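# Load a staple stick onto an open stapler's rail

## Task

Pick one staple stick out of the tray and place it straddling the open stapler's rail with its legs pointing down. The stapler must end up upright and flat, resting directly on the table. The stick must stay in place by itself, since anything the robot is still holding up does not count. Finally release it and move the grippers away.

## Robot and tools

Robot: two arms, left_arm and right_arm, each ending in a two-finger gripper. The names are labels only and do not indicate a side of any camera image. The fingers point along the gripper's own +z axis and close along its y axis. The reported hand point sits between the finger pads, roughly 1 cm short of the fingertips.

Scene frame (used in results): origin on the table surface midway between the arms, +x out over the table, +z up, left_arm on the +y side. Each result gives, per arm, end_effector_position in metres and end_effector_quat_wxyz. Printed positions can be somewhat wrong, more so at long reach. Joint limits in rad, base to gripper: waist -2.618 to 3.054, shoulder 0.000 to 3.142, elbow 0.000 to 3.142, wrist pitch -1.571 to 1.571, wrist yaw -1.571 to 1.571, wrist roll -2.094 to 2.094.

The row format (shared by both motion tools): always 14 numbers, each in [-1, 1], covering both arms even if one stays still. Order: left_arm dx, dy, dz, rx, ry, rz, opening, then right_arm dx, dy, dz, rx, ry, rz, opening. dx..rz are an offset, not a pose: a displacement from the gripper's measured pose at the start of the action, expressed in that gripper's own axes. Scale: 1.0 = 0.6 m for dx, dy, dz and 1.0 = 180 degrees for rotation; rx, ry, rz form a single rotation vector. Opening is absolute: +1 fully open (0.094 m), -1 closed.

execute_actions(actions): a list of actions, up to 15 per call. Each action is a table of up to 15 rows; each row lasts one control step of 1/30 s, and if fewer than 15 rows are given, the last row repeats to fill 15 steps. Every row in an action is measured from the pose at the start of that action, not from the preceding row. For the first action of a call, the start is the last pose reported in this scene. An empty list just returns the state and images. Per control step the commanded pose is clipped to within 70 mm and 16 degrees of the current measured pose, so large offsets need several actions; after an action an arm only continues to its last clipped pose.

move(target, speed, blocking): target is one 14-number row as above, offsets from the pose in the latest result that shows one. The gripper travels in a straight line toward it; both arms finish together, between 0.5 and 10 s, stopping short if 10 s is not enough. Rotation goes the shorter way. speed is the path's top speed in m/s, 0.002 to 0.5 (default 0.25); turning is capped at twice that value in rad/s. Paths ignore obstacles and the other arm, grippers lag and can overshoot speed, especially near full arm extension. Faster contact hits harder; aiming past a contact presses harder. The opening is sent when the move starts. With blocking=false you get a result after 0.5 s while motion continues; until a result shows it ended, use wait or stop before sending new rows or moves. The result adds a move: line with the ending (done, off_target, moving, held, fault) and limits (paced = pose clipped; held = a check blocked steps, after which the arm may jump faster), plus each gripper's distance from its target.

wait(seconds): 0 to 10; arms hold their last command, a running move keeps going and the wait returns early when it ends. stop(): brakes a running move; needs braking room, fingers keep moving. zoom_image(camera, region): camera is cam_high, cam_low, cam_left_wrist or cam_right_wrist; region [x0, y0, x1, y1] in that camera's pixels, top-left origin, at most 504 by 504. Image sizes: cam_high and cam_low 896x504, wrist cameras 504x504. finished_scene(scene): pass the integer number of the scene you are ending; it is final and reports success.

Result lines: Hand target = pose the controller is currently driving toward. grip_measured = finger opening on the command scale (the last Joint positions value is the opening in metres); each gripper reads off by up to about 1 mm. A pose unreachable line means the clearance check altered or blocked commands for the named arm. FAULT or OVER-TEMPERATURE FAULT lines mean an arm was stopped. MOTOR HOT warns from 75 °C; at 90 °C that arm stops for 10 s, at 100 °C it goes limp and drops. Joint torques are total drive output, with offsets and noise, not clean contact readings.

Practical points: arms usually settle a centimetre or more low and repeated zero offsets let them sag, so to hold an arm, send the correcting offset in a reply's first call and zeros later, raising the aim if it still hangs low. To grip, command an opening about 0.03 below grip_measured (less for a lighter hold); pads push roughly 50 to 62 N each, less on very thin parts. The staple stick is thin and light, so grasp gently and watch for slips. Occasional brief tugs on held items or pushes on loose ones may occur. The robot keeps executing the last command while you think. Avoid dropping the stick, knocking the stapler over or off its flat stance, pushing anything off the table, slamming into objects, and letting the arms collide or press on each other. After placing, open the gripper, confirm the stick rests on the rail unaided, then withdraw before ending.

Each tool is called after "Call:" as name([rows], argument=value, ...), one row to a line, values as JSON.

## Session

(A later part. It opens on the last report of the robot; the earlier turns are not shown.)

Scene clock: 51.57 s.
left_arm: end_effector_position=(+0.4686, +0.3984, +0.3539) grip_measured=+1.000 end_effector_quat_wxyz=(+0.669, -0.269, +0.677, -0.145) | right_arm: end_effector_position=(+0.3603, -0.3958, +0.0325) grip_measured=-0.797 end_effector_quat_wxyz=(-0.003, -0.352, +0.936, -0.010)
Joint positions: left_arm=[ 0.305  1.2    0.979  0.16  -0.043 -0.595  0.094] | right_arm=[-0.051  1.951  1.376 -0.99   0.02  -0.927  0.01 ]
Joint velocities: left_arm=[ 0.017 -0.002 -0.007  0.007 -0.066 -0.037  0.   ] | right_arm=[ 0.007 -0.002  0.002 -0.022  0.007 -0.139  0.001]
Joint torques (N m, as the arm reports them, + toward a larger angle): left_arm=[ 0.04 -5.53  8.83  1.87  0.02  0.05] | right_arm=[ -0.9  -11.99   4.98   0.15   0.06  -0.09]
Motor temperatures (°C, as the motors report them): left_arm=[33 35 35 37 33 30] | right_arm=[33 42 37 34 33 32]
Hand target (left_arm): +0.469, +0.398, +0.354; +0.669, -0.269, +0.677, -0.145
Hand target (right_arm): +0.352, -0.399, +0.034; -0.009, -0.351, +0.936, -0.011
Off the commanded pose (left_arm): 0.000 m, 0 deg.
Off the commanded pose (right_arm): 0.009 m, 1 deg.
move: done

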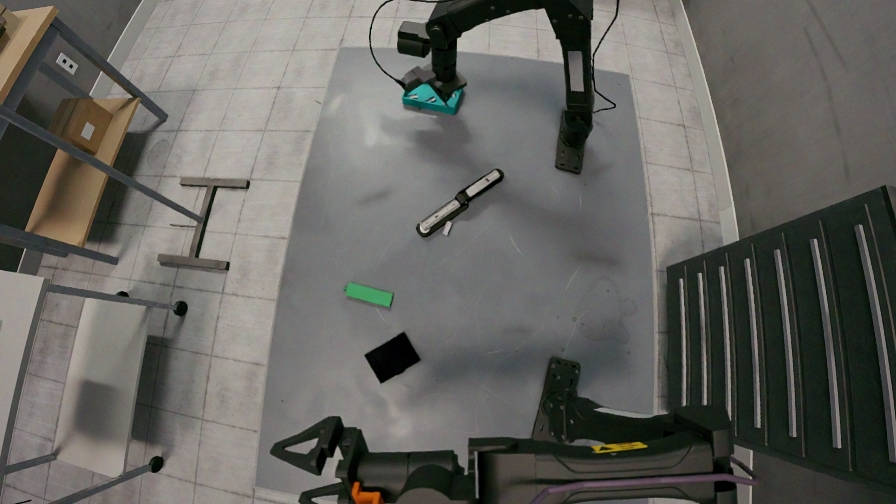

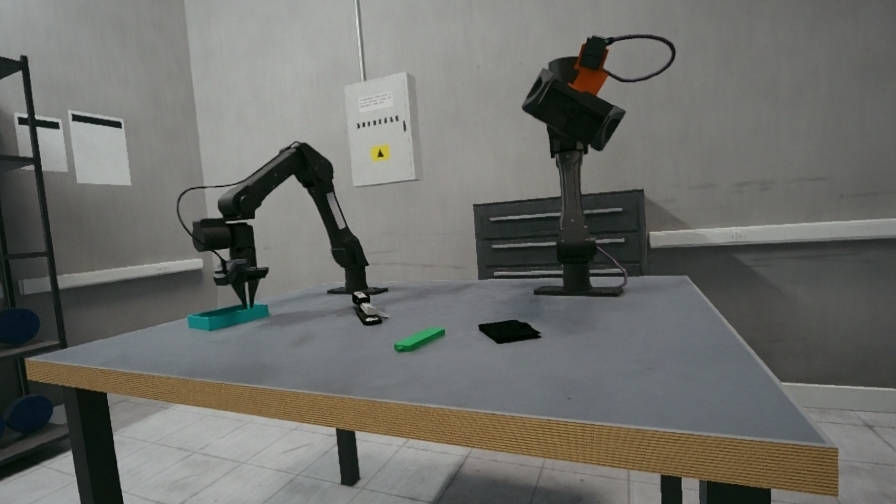

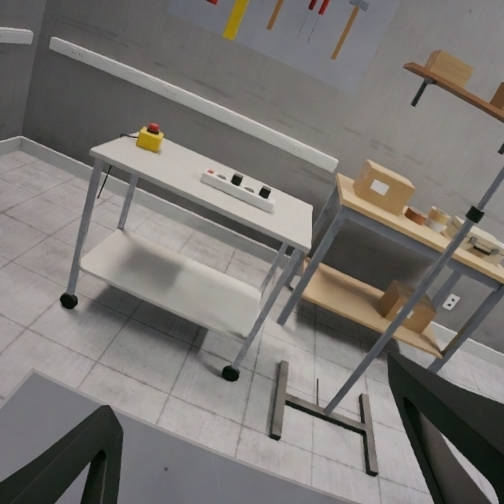

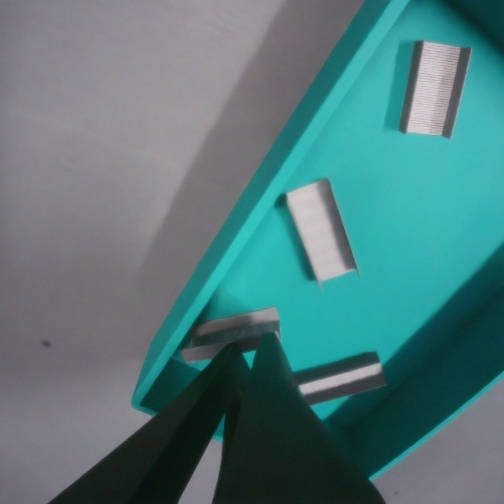

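Shoulder descent (radially inward = +X+Y).

Call:
move(target=[0,0,0,0,0,0,1,0.008,0.007,0.022,-0.01,0.012,0,-0.8], speed=0.015)

Call:
move(target=[0,0,0,0,0,0,1,-0.03,-0.008,0.006,0.006,-0.02,0,-0.8], speed=0.015)

Call:
move(target=[0,0,0,0,0,0,1,0.02,0,-0.06,0,0,0,-0.8], speed=0.05)

Scene clock: 53.57 s.
left_arm: end_effector_position=(+0.4686, +0.3984, +0.3539) grip_measured=+1.000 end_effector_quat_wxyz=(+0.669, -0.269, +0.677, -0.145) | right_arm: end_effector_position=(+0.3597, -0.3957, +0.0295) grip_measured=-0.798 end_effector_quat_wxyz=(-0.006, -0.352, +0.936, -0.008)
Joint positions: left_arm=[ 0.305  1.2    0.979  0.16  -0.043 -0.595  0.094] | right_arm=[-0.051  1.96   1.376 -0.989  0.02  -0.927  0.01 ]
Joint velocities: left_arm=[-0.002 -0.007  0.012 -0.007  0.022 -0.066  0.   ] | right_arm=[-0.007 -0.012  0.017 -0.051  0.11  -0.022 -0.   ]
Joint torques (N m, as the arm reports them, + toward a larger angle): left_arm=[-0.13 -5.34  8.84  1.88  0.02  0.07] | right_arm=[ 0.09 -7.81  6.57  0.08  0.11 -0.03]
Motor temperatures (°C, as the motors report them): left_arm=[33 35 35 37 33 30] | right_arm=[33 42 37 34 33 32]
Hand target (left_arm): +0.469, +0.398, +0.354; +0.669, -0.269, +0.677, -0.145
Hand target (right_arm): +0.354, -0.396, +0.019; -0.026, -0.352, +0.936, -0.002
Off the commanded pose (left_arm): 0.000 m, 0 deg.
Off the commanded pose (right_arm): 0.012 m, 2 deg.
move: off_target (right_arm)

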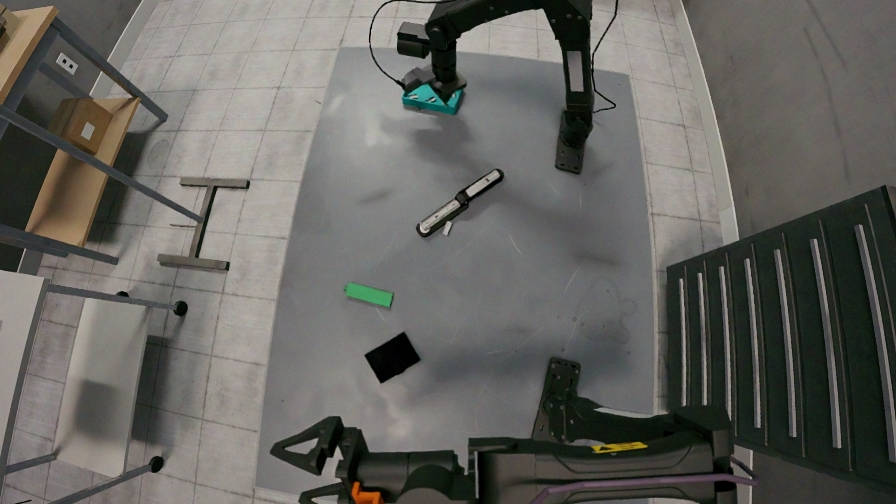

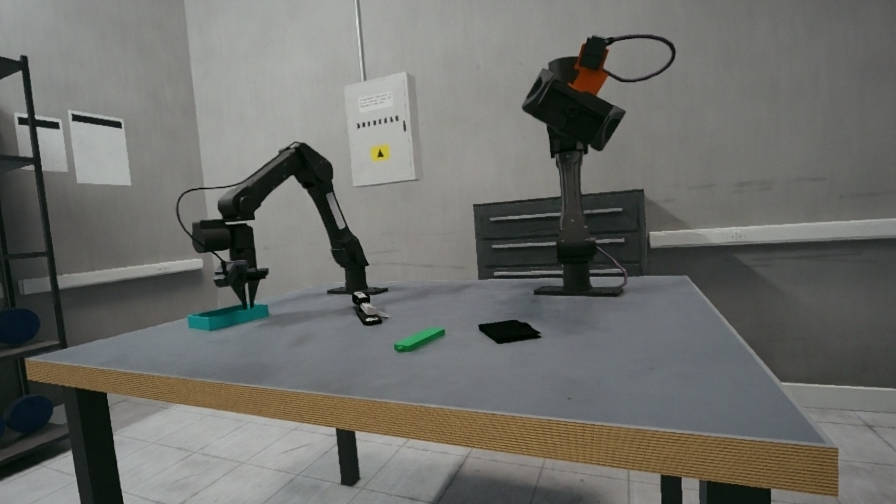

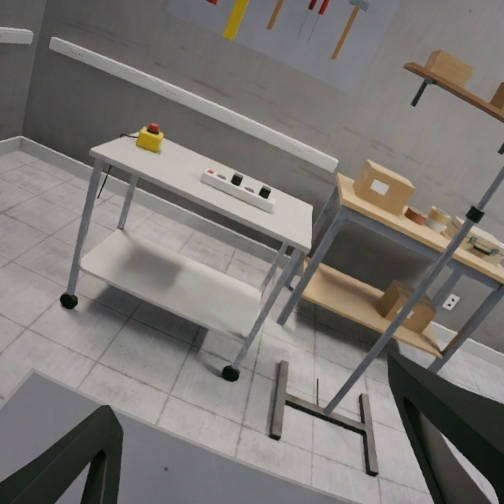

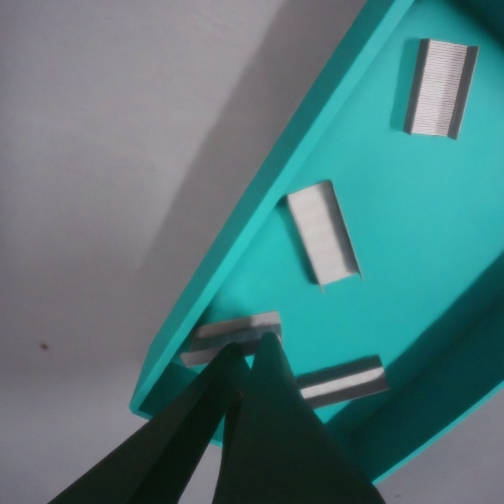

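Scene clock: 55.97 s.
left_arm: end_effector_position=(+0.4686, +0.3984, +0.3539) grip_measured=+1.000 end_effector_quat_wxyz=(+0.669, -0.269, +0.677, -0.145) | right_arm: end_effector_position=(+0.3607, -0.3952, +0.0295) grip_measured=-0.798 end_effector_quat_wxyz=(-0.004, -0.351, +0.936, -0.007)
Joint positions: left_arm=[ 0.305  1.2    0.979  0.16  -0.043 -0.595  0.094] | right_arm=[-0.051  1.96   1.376 -0.986  0.016 -0.924  0.01 ]
Joint velocities: left_arm=[-0.012  0.002 -0.012  0.051  0.022 -0.037  0.   ] | right_arm=[ 0.002  0.017  0.017 -0.022  0.007  0.007 -0.   ]
Joint torques (N m, as the arm reports them, + toward a larger angle): left_arm=[-0.08 -5.45  8.98  1.88  0.02  0.02] | right_arm=[ 0.79 -9.5   6.51  0.74 -0.3   0.06]
Motor temperatures (°C, as the motors report them): left_arm=[33 35 35 38 33 30] | right_arm=[33 41 37 35 33 32]
Hand target (left_arm): +0.469, +0.398, +0.354; +0.669, -0.269, +0.677, -0.145
Hand target (right_arm): +0.376, -0.387, +0.026; +0.026, -0.353, +0.935, -0.005
Off the commanded pose (left_arm): 0.000 m, 0 deg.
Off the commanded pose (right_arm): 0.018 m, 3 deg.
move: off_target (right_arm)

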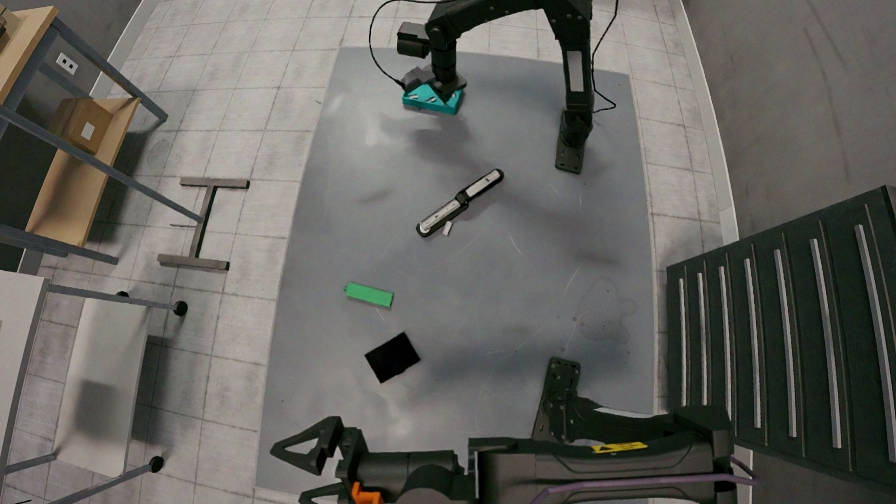

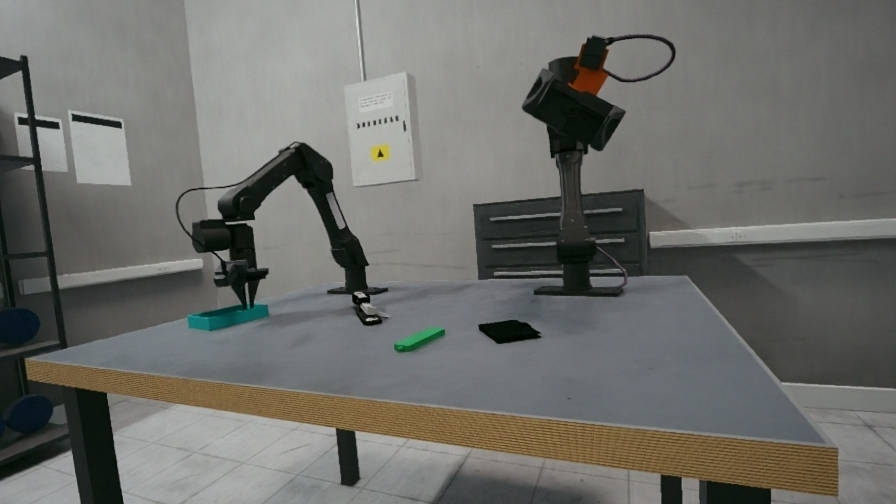

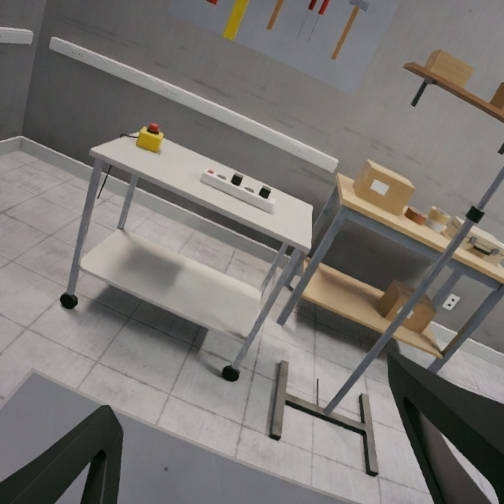

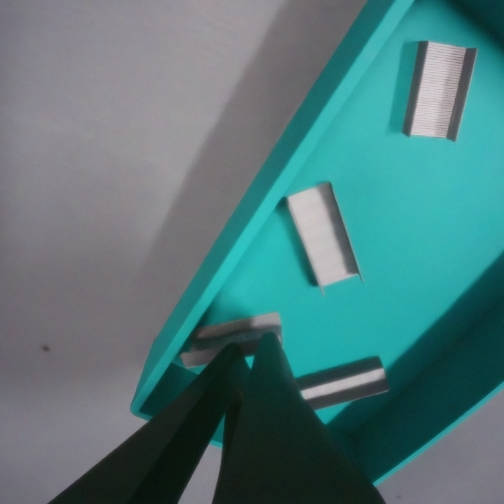

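Scene clock: 57.10 s.
left_arm: end_effector_position=(+0.4686, +0.3984, +0.3539) grip_measured=+1.000 end_effector_quat_wxyz=(+0.669, -0.269, +0.677, -0.145) | right_arm: end_effector_position=(+0.3439, -0.3976, +0.0528) grip_measured=-0.798 end_effector_quat_wxyz=(-0.020, -0.353, +0.936, +0.002)
Joint positions: left_arm=[ 0.305  1.2    0.979  0.16  -0.043 -0.595  0.094] | right_arm=[-0.066  1.909  1.401 -1.098  0.019 -0.943  0.01 ]
Joint velocities: left_arm=[ 0.007  0.002 -0.012  0.007 -0.051 -0.022  0.   ] | right_arm=[ 0.002 -0.012  0.007 -0.007 -0.037 -0.007  0.   ]
Joint torques (N m, as the arm reports them, + toward a larger angle): left_arm=[-0.28 -5.3   9.14  1.89  0.    0.03] | right_arm=[ -0.85 -11.2    9.27   0.04   0.04  -0.08]
Motor temperatures (°C, as the motors report them): left_arm=[33 35 35 38 33 30] | right_arm=[33 42 37 34 33 32]
Hand target (left_arm): +0.469, +0.398, +0.354; +0.669, -0.269, +0.677, -0.145
Hand target (right_arm): +0.351, -0.402, +0.066; -0.004, -0.351, +0.936, -0.008
Off the commanded pose (left_arm): 0.000 m, 0 deg.
Off the commanded pose (right_arm): 0.016 m, 2 deg.
move: off_target (right_arm)

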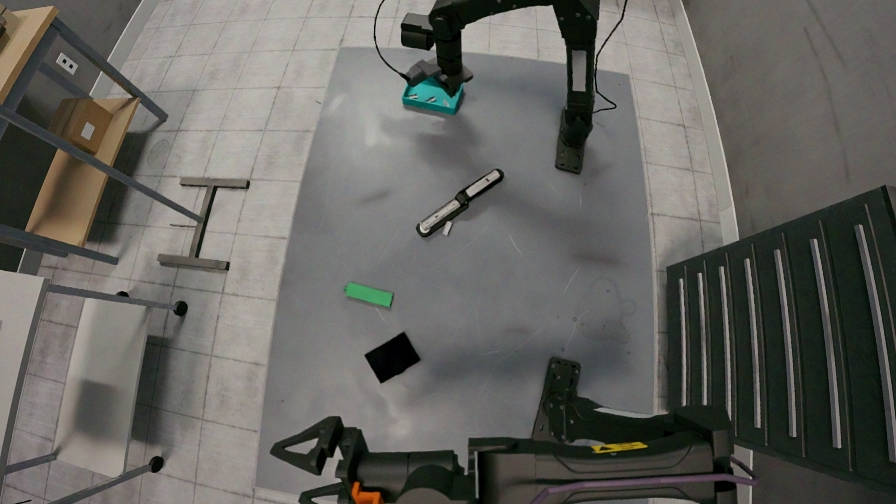

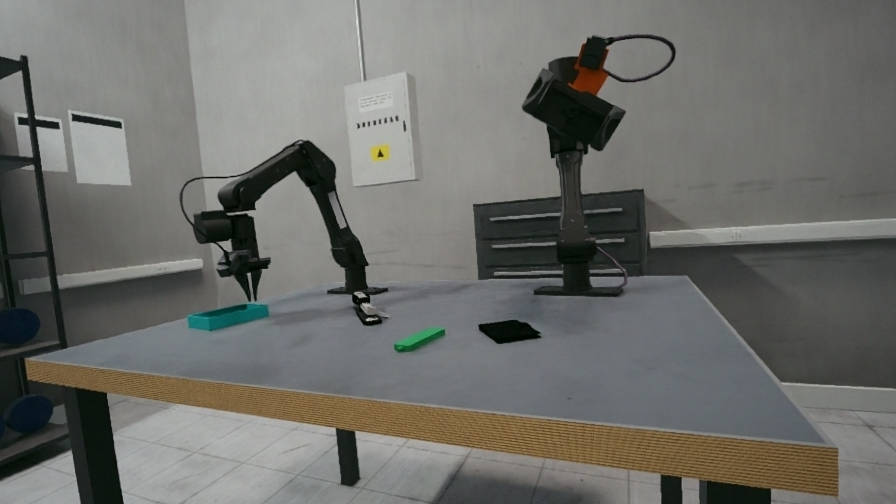

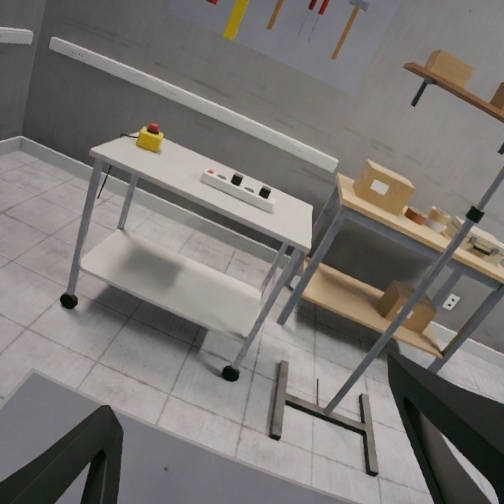

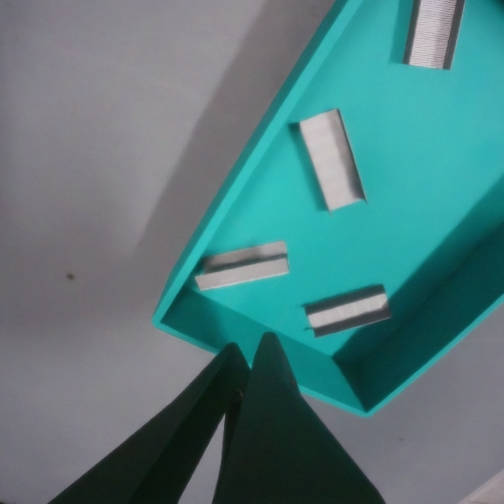

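Call:
move(target=[0,0,0,0,0,0,1,-0.01,-0.016,0,0.012,-0.008,0,-1], speed=0.03)

Call:
move(target=[0,0,0,0,0,0,1,0.003,0,0.04,-0.004,0.005,0,-1], speed=0.02)

Scene clock: 58.33 s.
left_arm: end_effector_position=(+0.4686, +0.3984, +0.3539) grip_measured=+1.000 end_effector_quat_wxyz=(+0.669, -0.269, +0.677, -0.145) | right_arm: end_effector_position=(+0.3524, -0.3995, +0.0527) grip_measured=-0.984 end_effector_quat_wxyz=(-0.005, -0.352, +0.936, -0.008)
Joint positions: left_arm=[ 0.305  1.2    0.979  0.16  -0.043 -0.595  0.094] | right_arm=[-0.066  1.909  1.401 -1.063  0.019 -0.943  0.001]
Joint velocities: left_arm=[ 0.007 -0.017 -0.002  0.022 -0.081 -0.022  0.   ] | right_arm=[-0.012 -0.007  0.027  0.051 -0.037 -0.022  0.   ]
Joint torques (N m, as the arm reports them, + toward a larger angle): left_arm=[-0.03 -5.45  8.93  1.91  0.    0.07] | right_arm=[-0.12 -9.9   6.74  0.23  0.05 -0.07]
Motor temperatures (°C, as the motors report them): left_arm=[33 35 35 38 33 30] | right_arm=[33 41 37 34 33 32]
Hand target (left_arm): +0.469, +0.398, +0.354; +0.669, -0.269, +0.677, -0.145
Hand target (right_arm): +0.355, -0.401, +0.052; -0.001, -0.353, +0.936, -0.011
Off the commanded pose (left_arm): 0.000 m, 0 deg.
Off the commanded pose (right_arm): 0.003 m, 1 deg.
move: done

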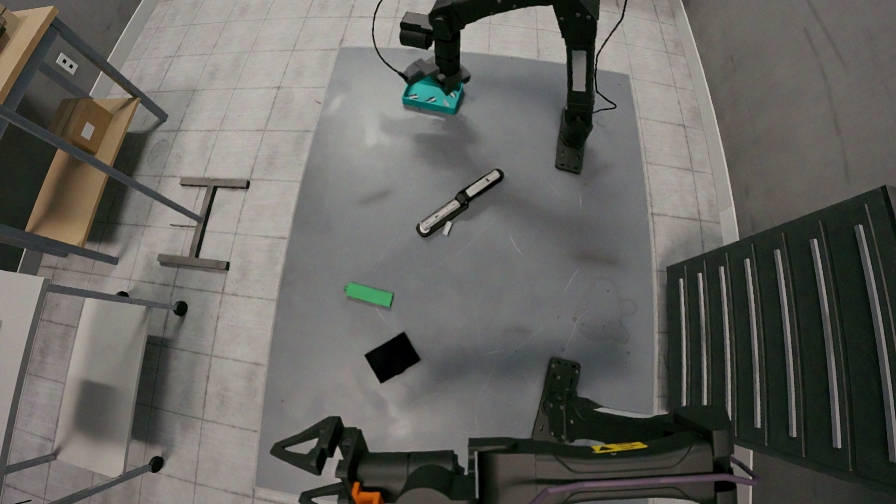

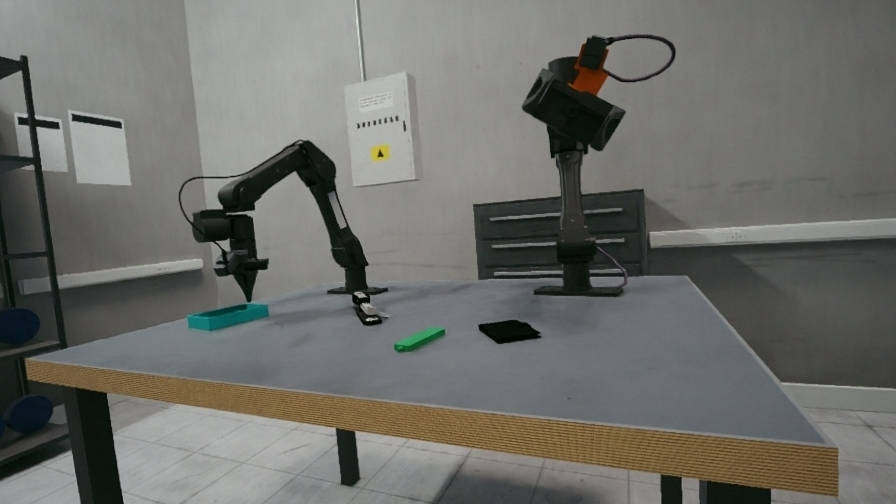

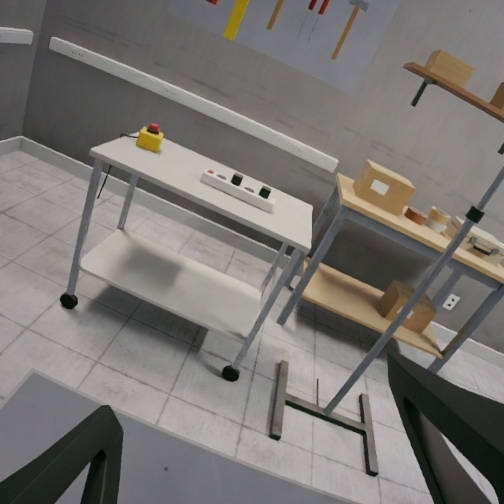

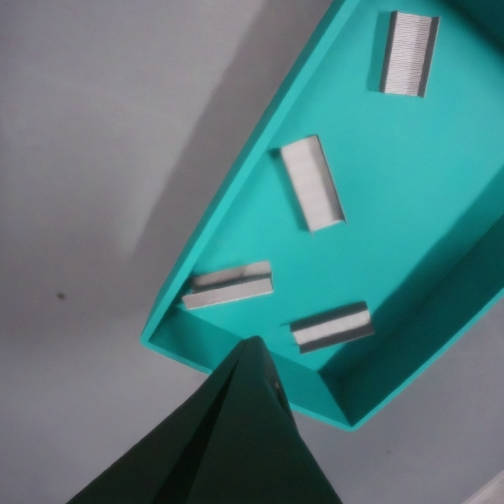

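Scene clock: 59.83 s.
left_arm: end_effector_position=(+0.4686, +0.3984, +0.3539) grip_measured=+1.000 end_effector_quat_wxyz=(+0.669, -0.269, +0.677, -0.145) | right_arm: end_effector_position=(+0.3558, -0.4003, +0.0351) grip_measured=-0.984 end_effector_quat_wxyz=(-0.007, -0.352, +0.936, -0.006)
Joint positions: left_arm=[ 0.305  1.2    0.979  0.16  -0.043 -0.595  0.094] | right_arm=[-0.066  1.946  1.379 -1.009  0.019 -0.943  0.001]
Joint velocities: left_arm=[-0.017 -0.002 -0.012 -0.051 -0.022 -0.022  0.   ] | right_arm=[ 0.007 -0.017 -0.017  0.007 -0.051  0.022 -0.   ]
Joint torques (N m, as the arm reports them, + toward a larger angle): left_arm=[ 0.11 -5.42  8.82  1.83  0.02  0.03] | right_arm=[-0.32 -9.78  5.06  0.28  0.09 -0.07]
Motor temperatures (°C, as the motors report them): left_arm=[33 35 35 38 33 30] | right_arm=[33 41 37 34 33 32]
Hand target (left_arm): +0.469, +0.398, +0.354; +0.669, -0.269, +0.677, -0.145
Hand target (right_arm): +0.351, -0.401, +0.029; -0.015, -0.352, +0.936, -0.005
Off the commanded pose (left_arm): 0.000 m, 0 deg.
Off the commanded pose (right_arm): 0.008 m, 1 deg.
move: done

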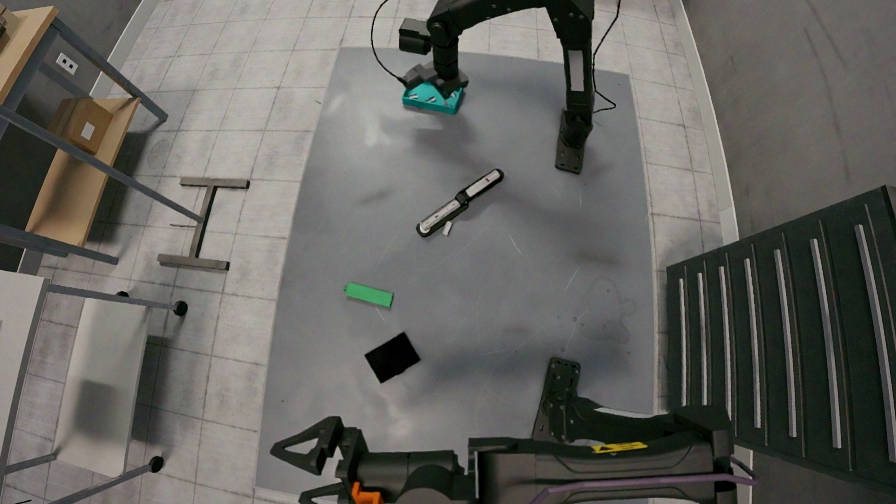

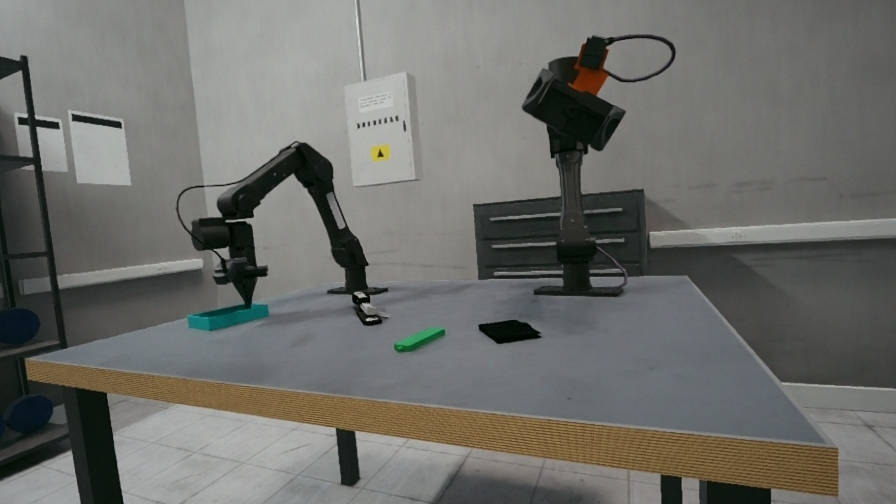

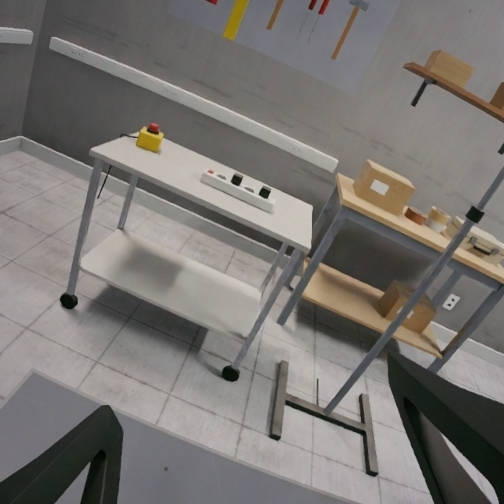

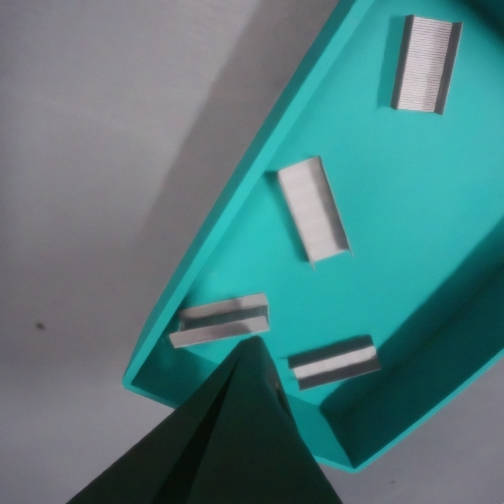

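Call:
move(target=[0,0,0,0,0,0,1,0.011,0.012,0.02,-0.015,0.014,0,-1], speed=0.015)

Scene clock: 62.33 s.
left_arm: end_effector_position=(+0.4686, +0.3984, +0.3539) grip_measured=+1.000 end_effector_quat_wxyz=(+0.669, -0.269, +0.677, -0.145) | right_arm: end_effector_position=(+0.3518, -0.4001, +0.0298) grip_measured=-0.984 end_effector_quat_wxyz=(-0.019, -0.353, +0.936, -0.001)
Joint positions: left_arm=[ 0.305  1.2    0.979  0.16  -0.043 -0.595  0.094] | right_arm=[-0.066  1.962  1.379 -1.02   0.022 -0.943  0.001]
Joint velocities: left_arm=[-0.002  0.022  0.002  0.022 -0.051  0.022  0.   ] | right_arm=[ 0.002 -0.002 -0.017 -0.066  0.051  0.066  0.001]
Joint torques (N m, as the arm reports them, + toward a larger angle): left_arm=[-0.19 -5.32  8.89  1.91 -0.02  0.02] | right_arm=[-0.02 -8.52  6.61  0.    0.01  0.04]
Motor temperatures (°C, as the motors report them): left_arm=[33 35 35 38 33 30] | right_arm=[33 41 37 34 33 32]
Hand target (left_arm): +0.469, +0.398, +0.354; +0.669, -0.269, +0.677, -0.145
Hand target (right_arm): +0.346, -0.399, +0.023; -0.036, -0.352, +0.935, +0.008
Off the commanded pose (left_arm): 0.000 m, 0 deg.
Off the commanded pose (right_arm): 0.009 m, 2 deg.
move: done

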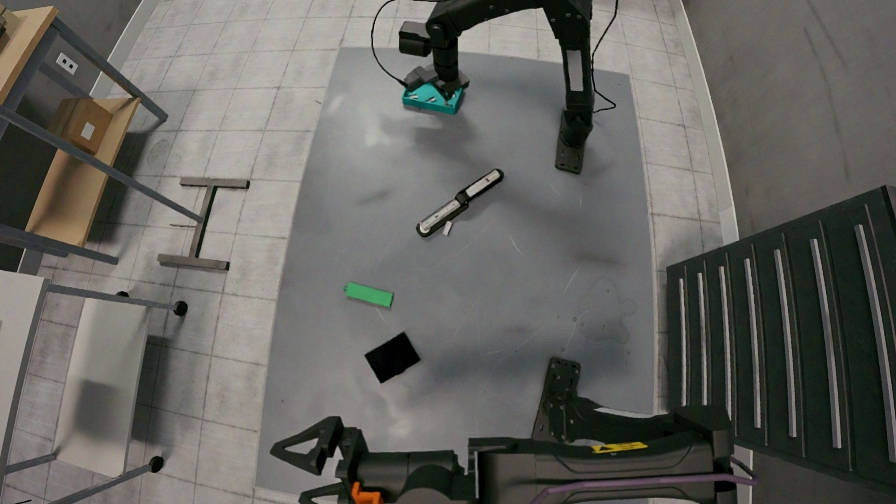

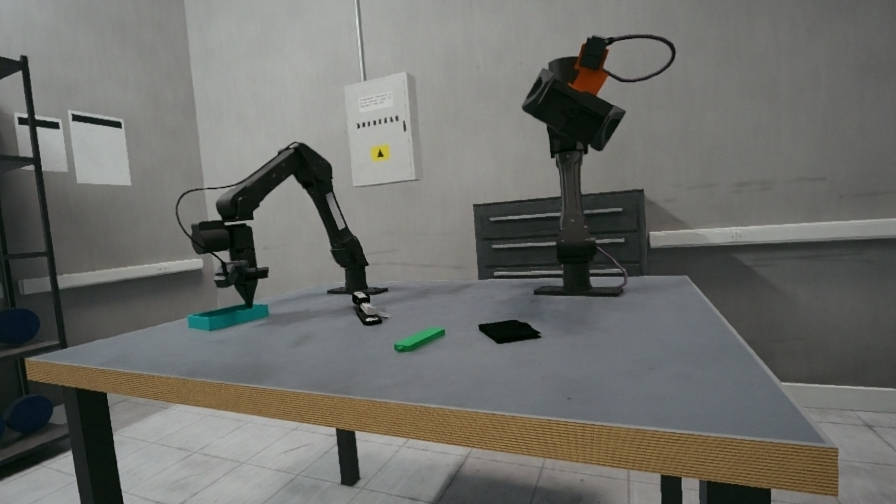

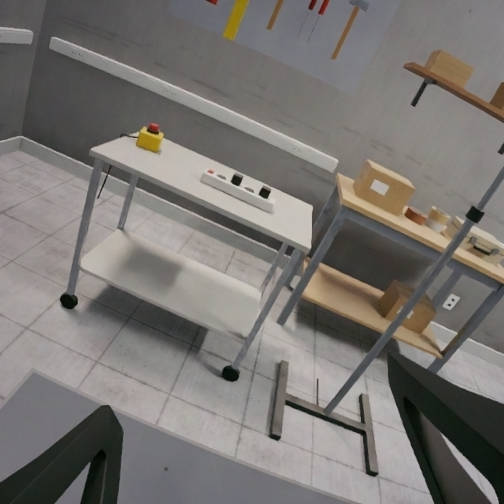

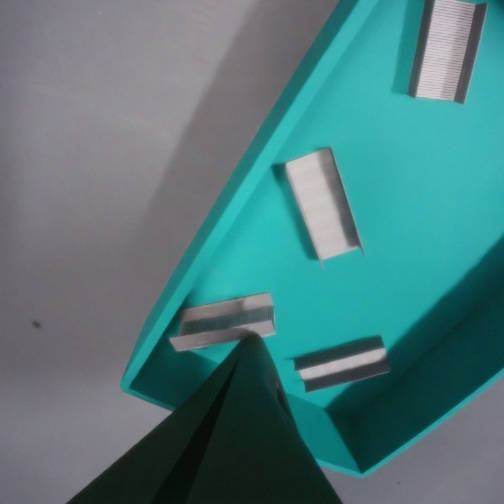

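Call:
move(target=[0,0,0,0,0,0,1,-0.02,0,-0.05,0.01,-0.012,0,-0.7], speed=0.05)

Call:
move(target=[0,0,0,0,0,0,1,0,0,0,0,0,0.5,-0.7], speed=0.5)

Scene clock: 63.50 s.
left_arm: end_effector_position=(+0.4686, +0.3984, +0.3539) grip_measured=+1.000 end_effector_quat_wxyz=(+0.669, -0.269, +0.677, -0.145) | right_arm: end_effector_position=(+0.3518, -0.3953, +0.0462) grip_measured=-0.703 end_effector_quat_wxyz=(-0.015, -0.352, +0.936, -0.004)
Joint positions: left_arm=[ 0.305  1.2    0.979  0.16  -0.043 -0.595  0.094] | right_arm=[-0.053  1.93   1.403 -1.066  0.023 -0.927  0.014]
Joint velocities: left_arm=[-0.012  0.007  0.002 -0.007  0.007 -0.022  0.   ] | right_arm=[ 0.002 -0.027 -0.012 -0.022  0.051 -0.007 -0.001]
Joint torques (N m, as the arm reports them, + toward a larger angle): left_arm=[-0.1  -5.39  9.08  1.87  0.    0.01] | right_arm=[  0.63 -11.39   9.22   0.1   -0.09   0.07]
Motor temperatures (°C, as the motors report them): left_arm=[33 35 35 38 33 30] | right_arm=[33 41 37 34 33 32]
Hand target (left_arm): +0.469, +0.398, +0.354; +0.669, -0.269, +0.677, -0.145
Hand target (right_arm): +0.361, -0.392, +0.059; +0.004, -0.353, +0.936, -0.009
Off the commanded pose (left_arm): 0.000 m, 0 deg.
Off the commanded pose (right_arm): 0.017 m, 2 deg.
move: off_target (right_arm)

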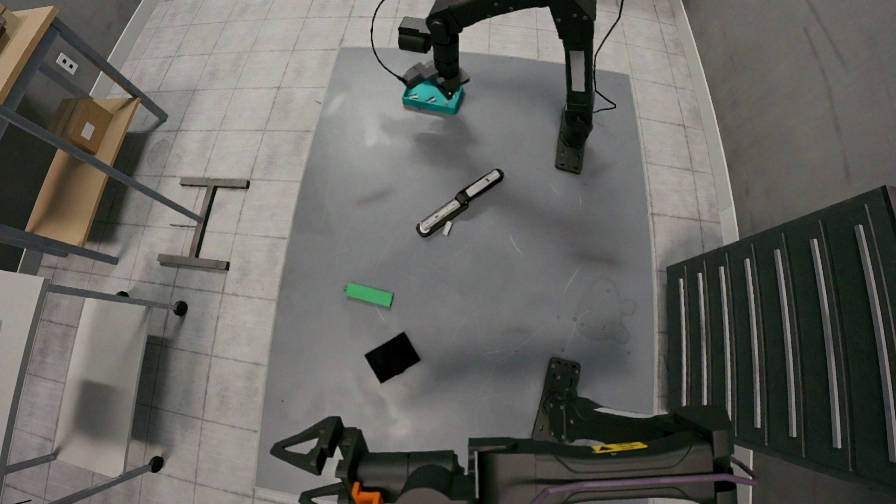

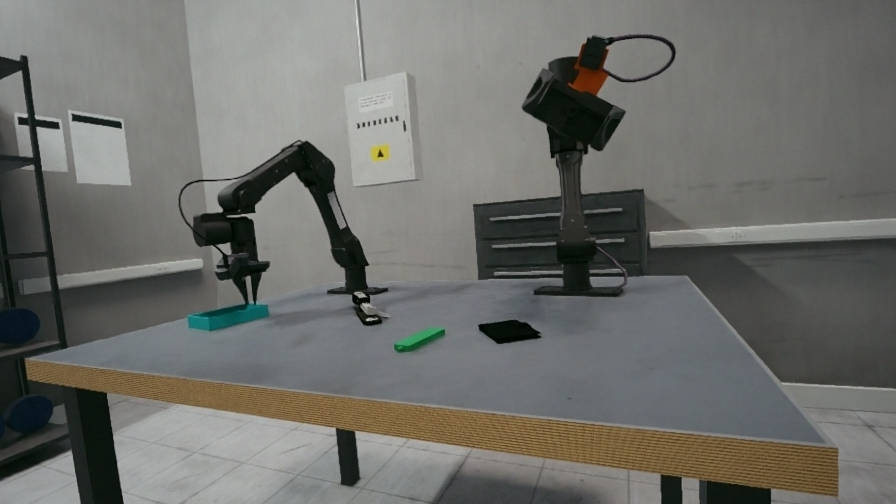

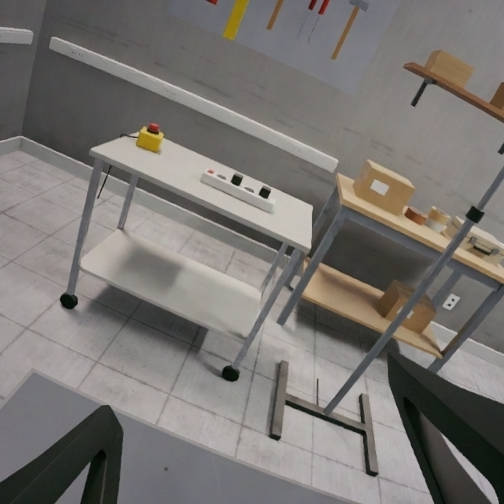

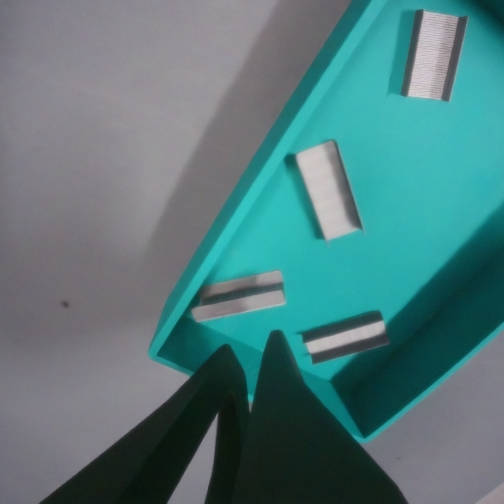

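Scene clock: 65.83 s.
left_arm: end_effector_position=(+0.4686, +0.3984, +0.3539) grip_measured=+1.000 end_effector_quat_wxyz=(+0.669, -0.269, +0.677, -0.145) | right_arm: end_effector_position=(+0.3518, -0.3953, +0.0462) grip_measured=-0.703 end_effector_quat_wxyz=(-0.008, +0.409, +0.912, -0.014)
Joint positions: left_arm=[ 0.305  1.2    0.979  0.16  -0.043 -0.595  0.094] | right_arm=[-0.053  1.93   1.403 -1.066  0.023  0.635  0.014]
Joint velocities: left_arm=[-0.007 -0.002 -0.022  0.007  0.022 -0.022  0.   ] | right_arm=[-0.012 -0.022 -0.002  0.154  0.066 -0.007 -0.   ]
Joint torques (N m, as the arm reports them, + toward a larger angle): left_arm=[ 0.04 -5.29  8.98  1.92  0.    0.06] | right_arm=[  0.02 -10.21   6.67   0.16   0.05   0.06]
Motor temperatures (°C, as the motors report them): left_arm=[33 35 35 38 33 30] | right_arm=[33 41 37 34 33 32]
Hand target (left_arm): +0.469, +0.398, +0.354; +0.669, -0.269, +0.677, -0.145
Hand target (right_arm): +0.352, -0.395, +0.046; -0.008, +0.413, +0.911, -0.014
Off the commanded pose (left_arm): 0.000 m, 0 deg.
Off the commanded pose (right_arm): 0.000 m, 1 deg.
move: done

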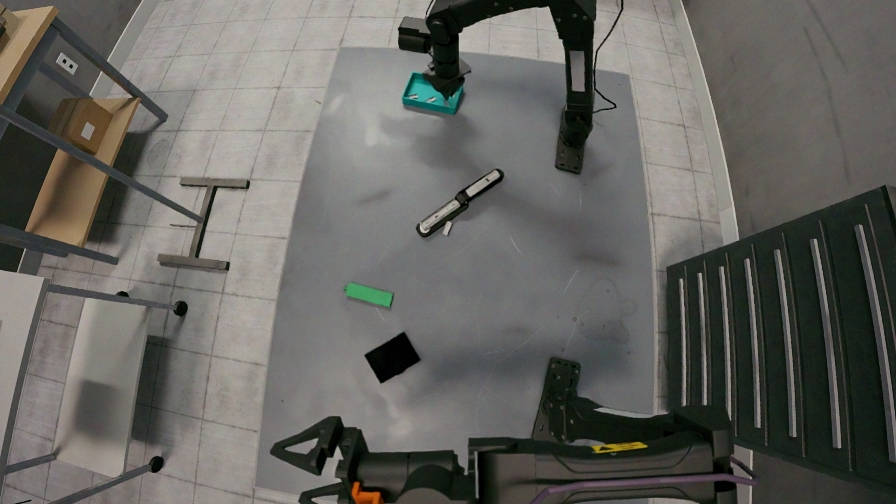

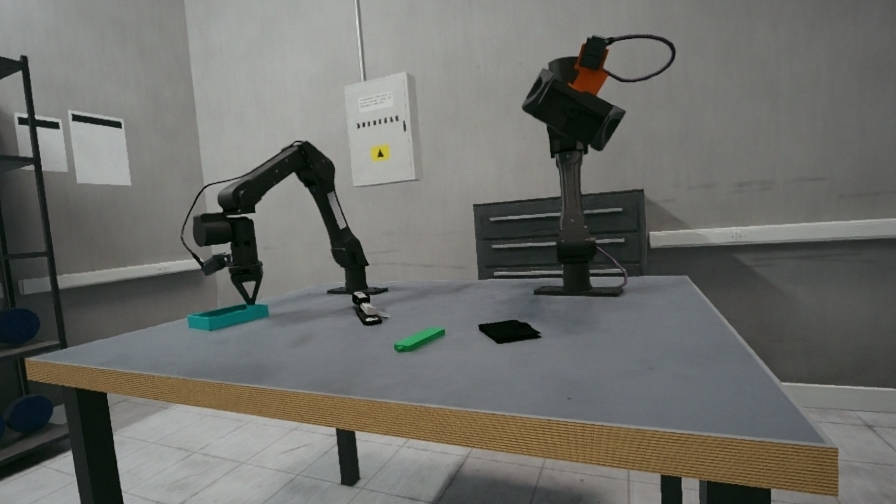

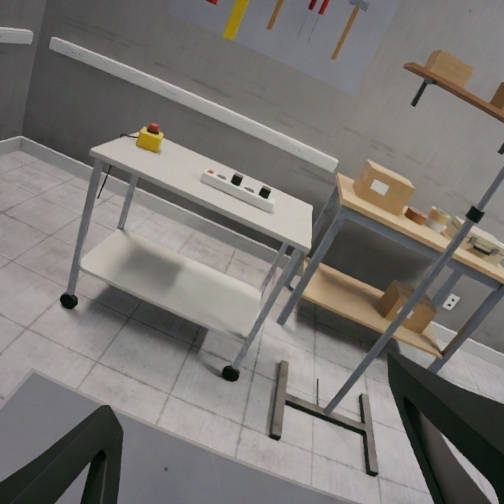

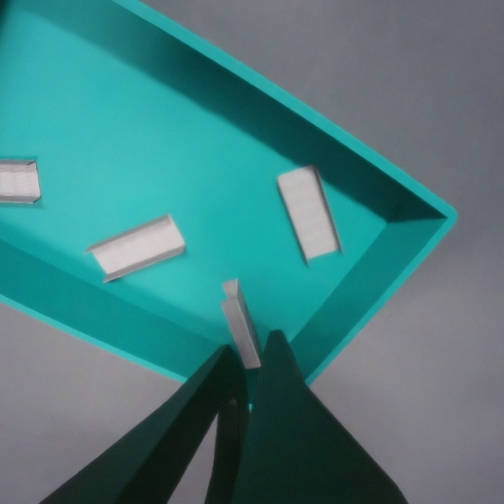

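Call:
move(target=[0,0,0,0,0,0,1,-0.012,0,0.03,0,-0.006,0,-0.7], speed=0.02)

Scene clock: 67.77 s.
left_arm: end_effector_position=(+0.4686, +0.3984, +0.3539) grip_measured=+1.000 end_effector_quat_wxyz=(+0.669, -0.269, +0.677, -0.145) | right_arm: end_effector_position=(+0.3625, -0.3976, +0.0365) grip_measured=-0.703 end_effector_quat_wxyz=(+0.010, +0.408, +0.913, -0.010)
Joint positions: left_arm=[ 0.305  1.2    0.979  0.16  -0.043 -0.595  0.094] | right_arm=[-0.053  1.947  1.387 -0.996  0.023  0.632  0.014]
Joint velocities: left_arm=[-0.002 -0.012  0.002 -0.022 -0.022 -0.081  0.   ] | right_arm=[ 0.012  0.012  0.007  0.022  0.007 -0.051  0.   ]
Joint torques (N m, as the arm reports them, + toward a larger angle): left_arm=[-0.02 -5.37  8.79  1.86  0.04  0.03] | right_arm=[-0.62 -9.36  5.04  0.3   0.13 -0.11]
Motor temperatures (°C, as the motors report them): left_arm=[33 35 35 38 33 30] | right_arm=[33 41 37 34 33 32]
Hand target (left_arm): +0.469, +0.398, +0.354; +0.669, -0.269, +0.677, -0.145
Hand target (right_arm): +0.356, -0.401, +0.028; +0.000, +0.409, +0.912, -0.017
Off the commanded pose (left_arm): 0.000 m, 0 deg.
Off the commanded pose (right_arm): 0.011 m, 1 deg.
move: off_target (right_arm)

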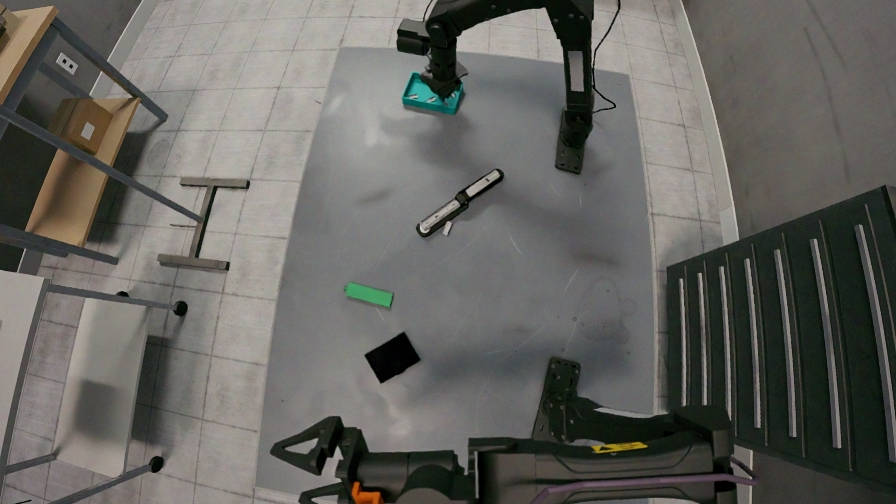

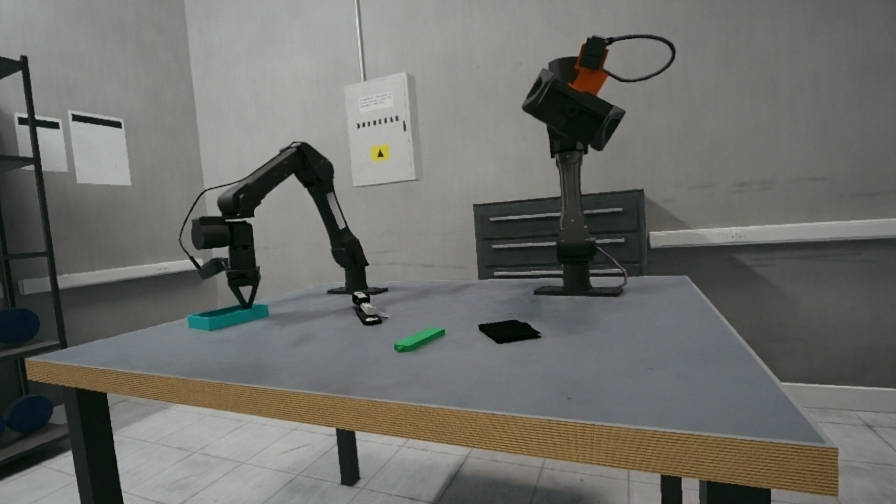

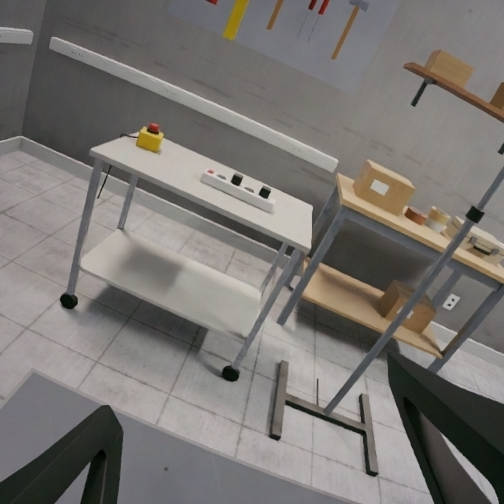

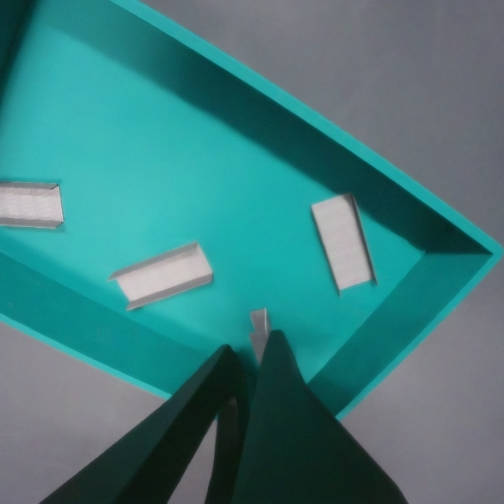

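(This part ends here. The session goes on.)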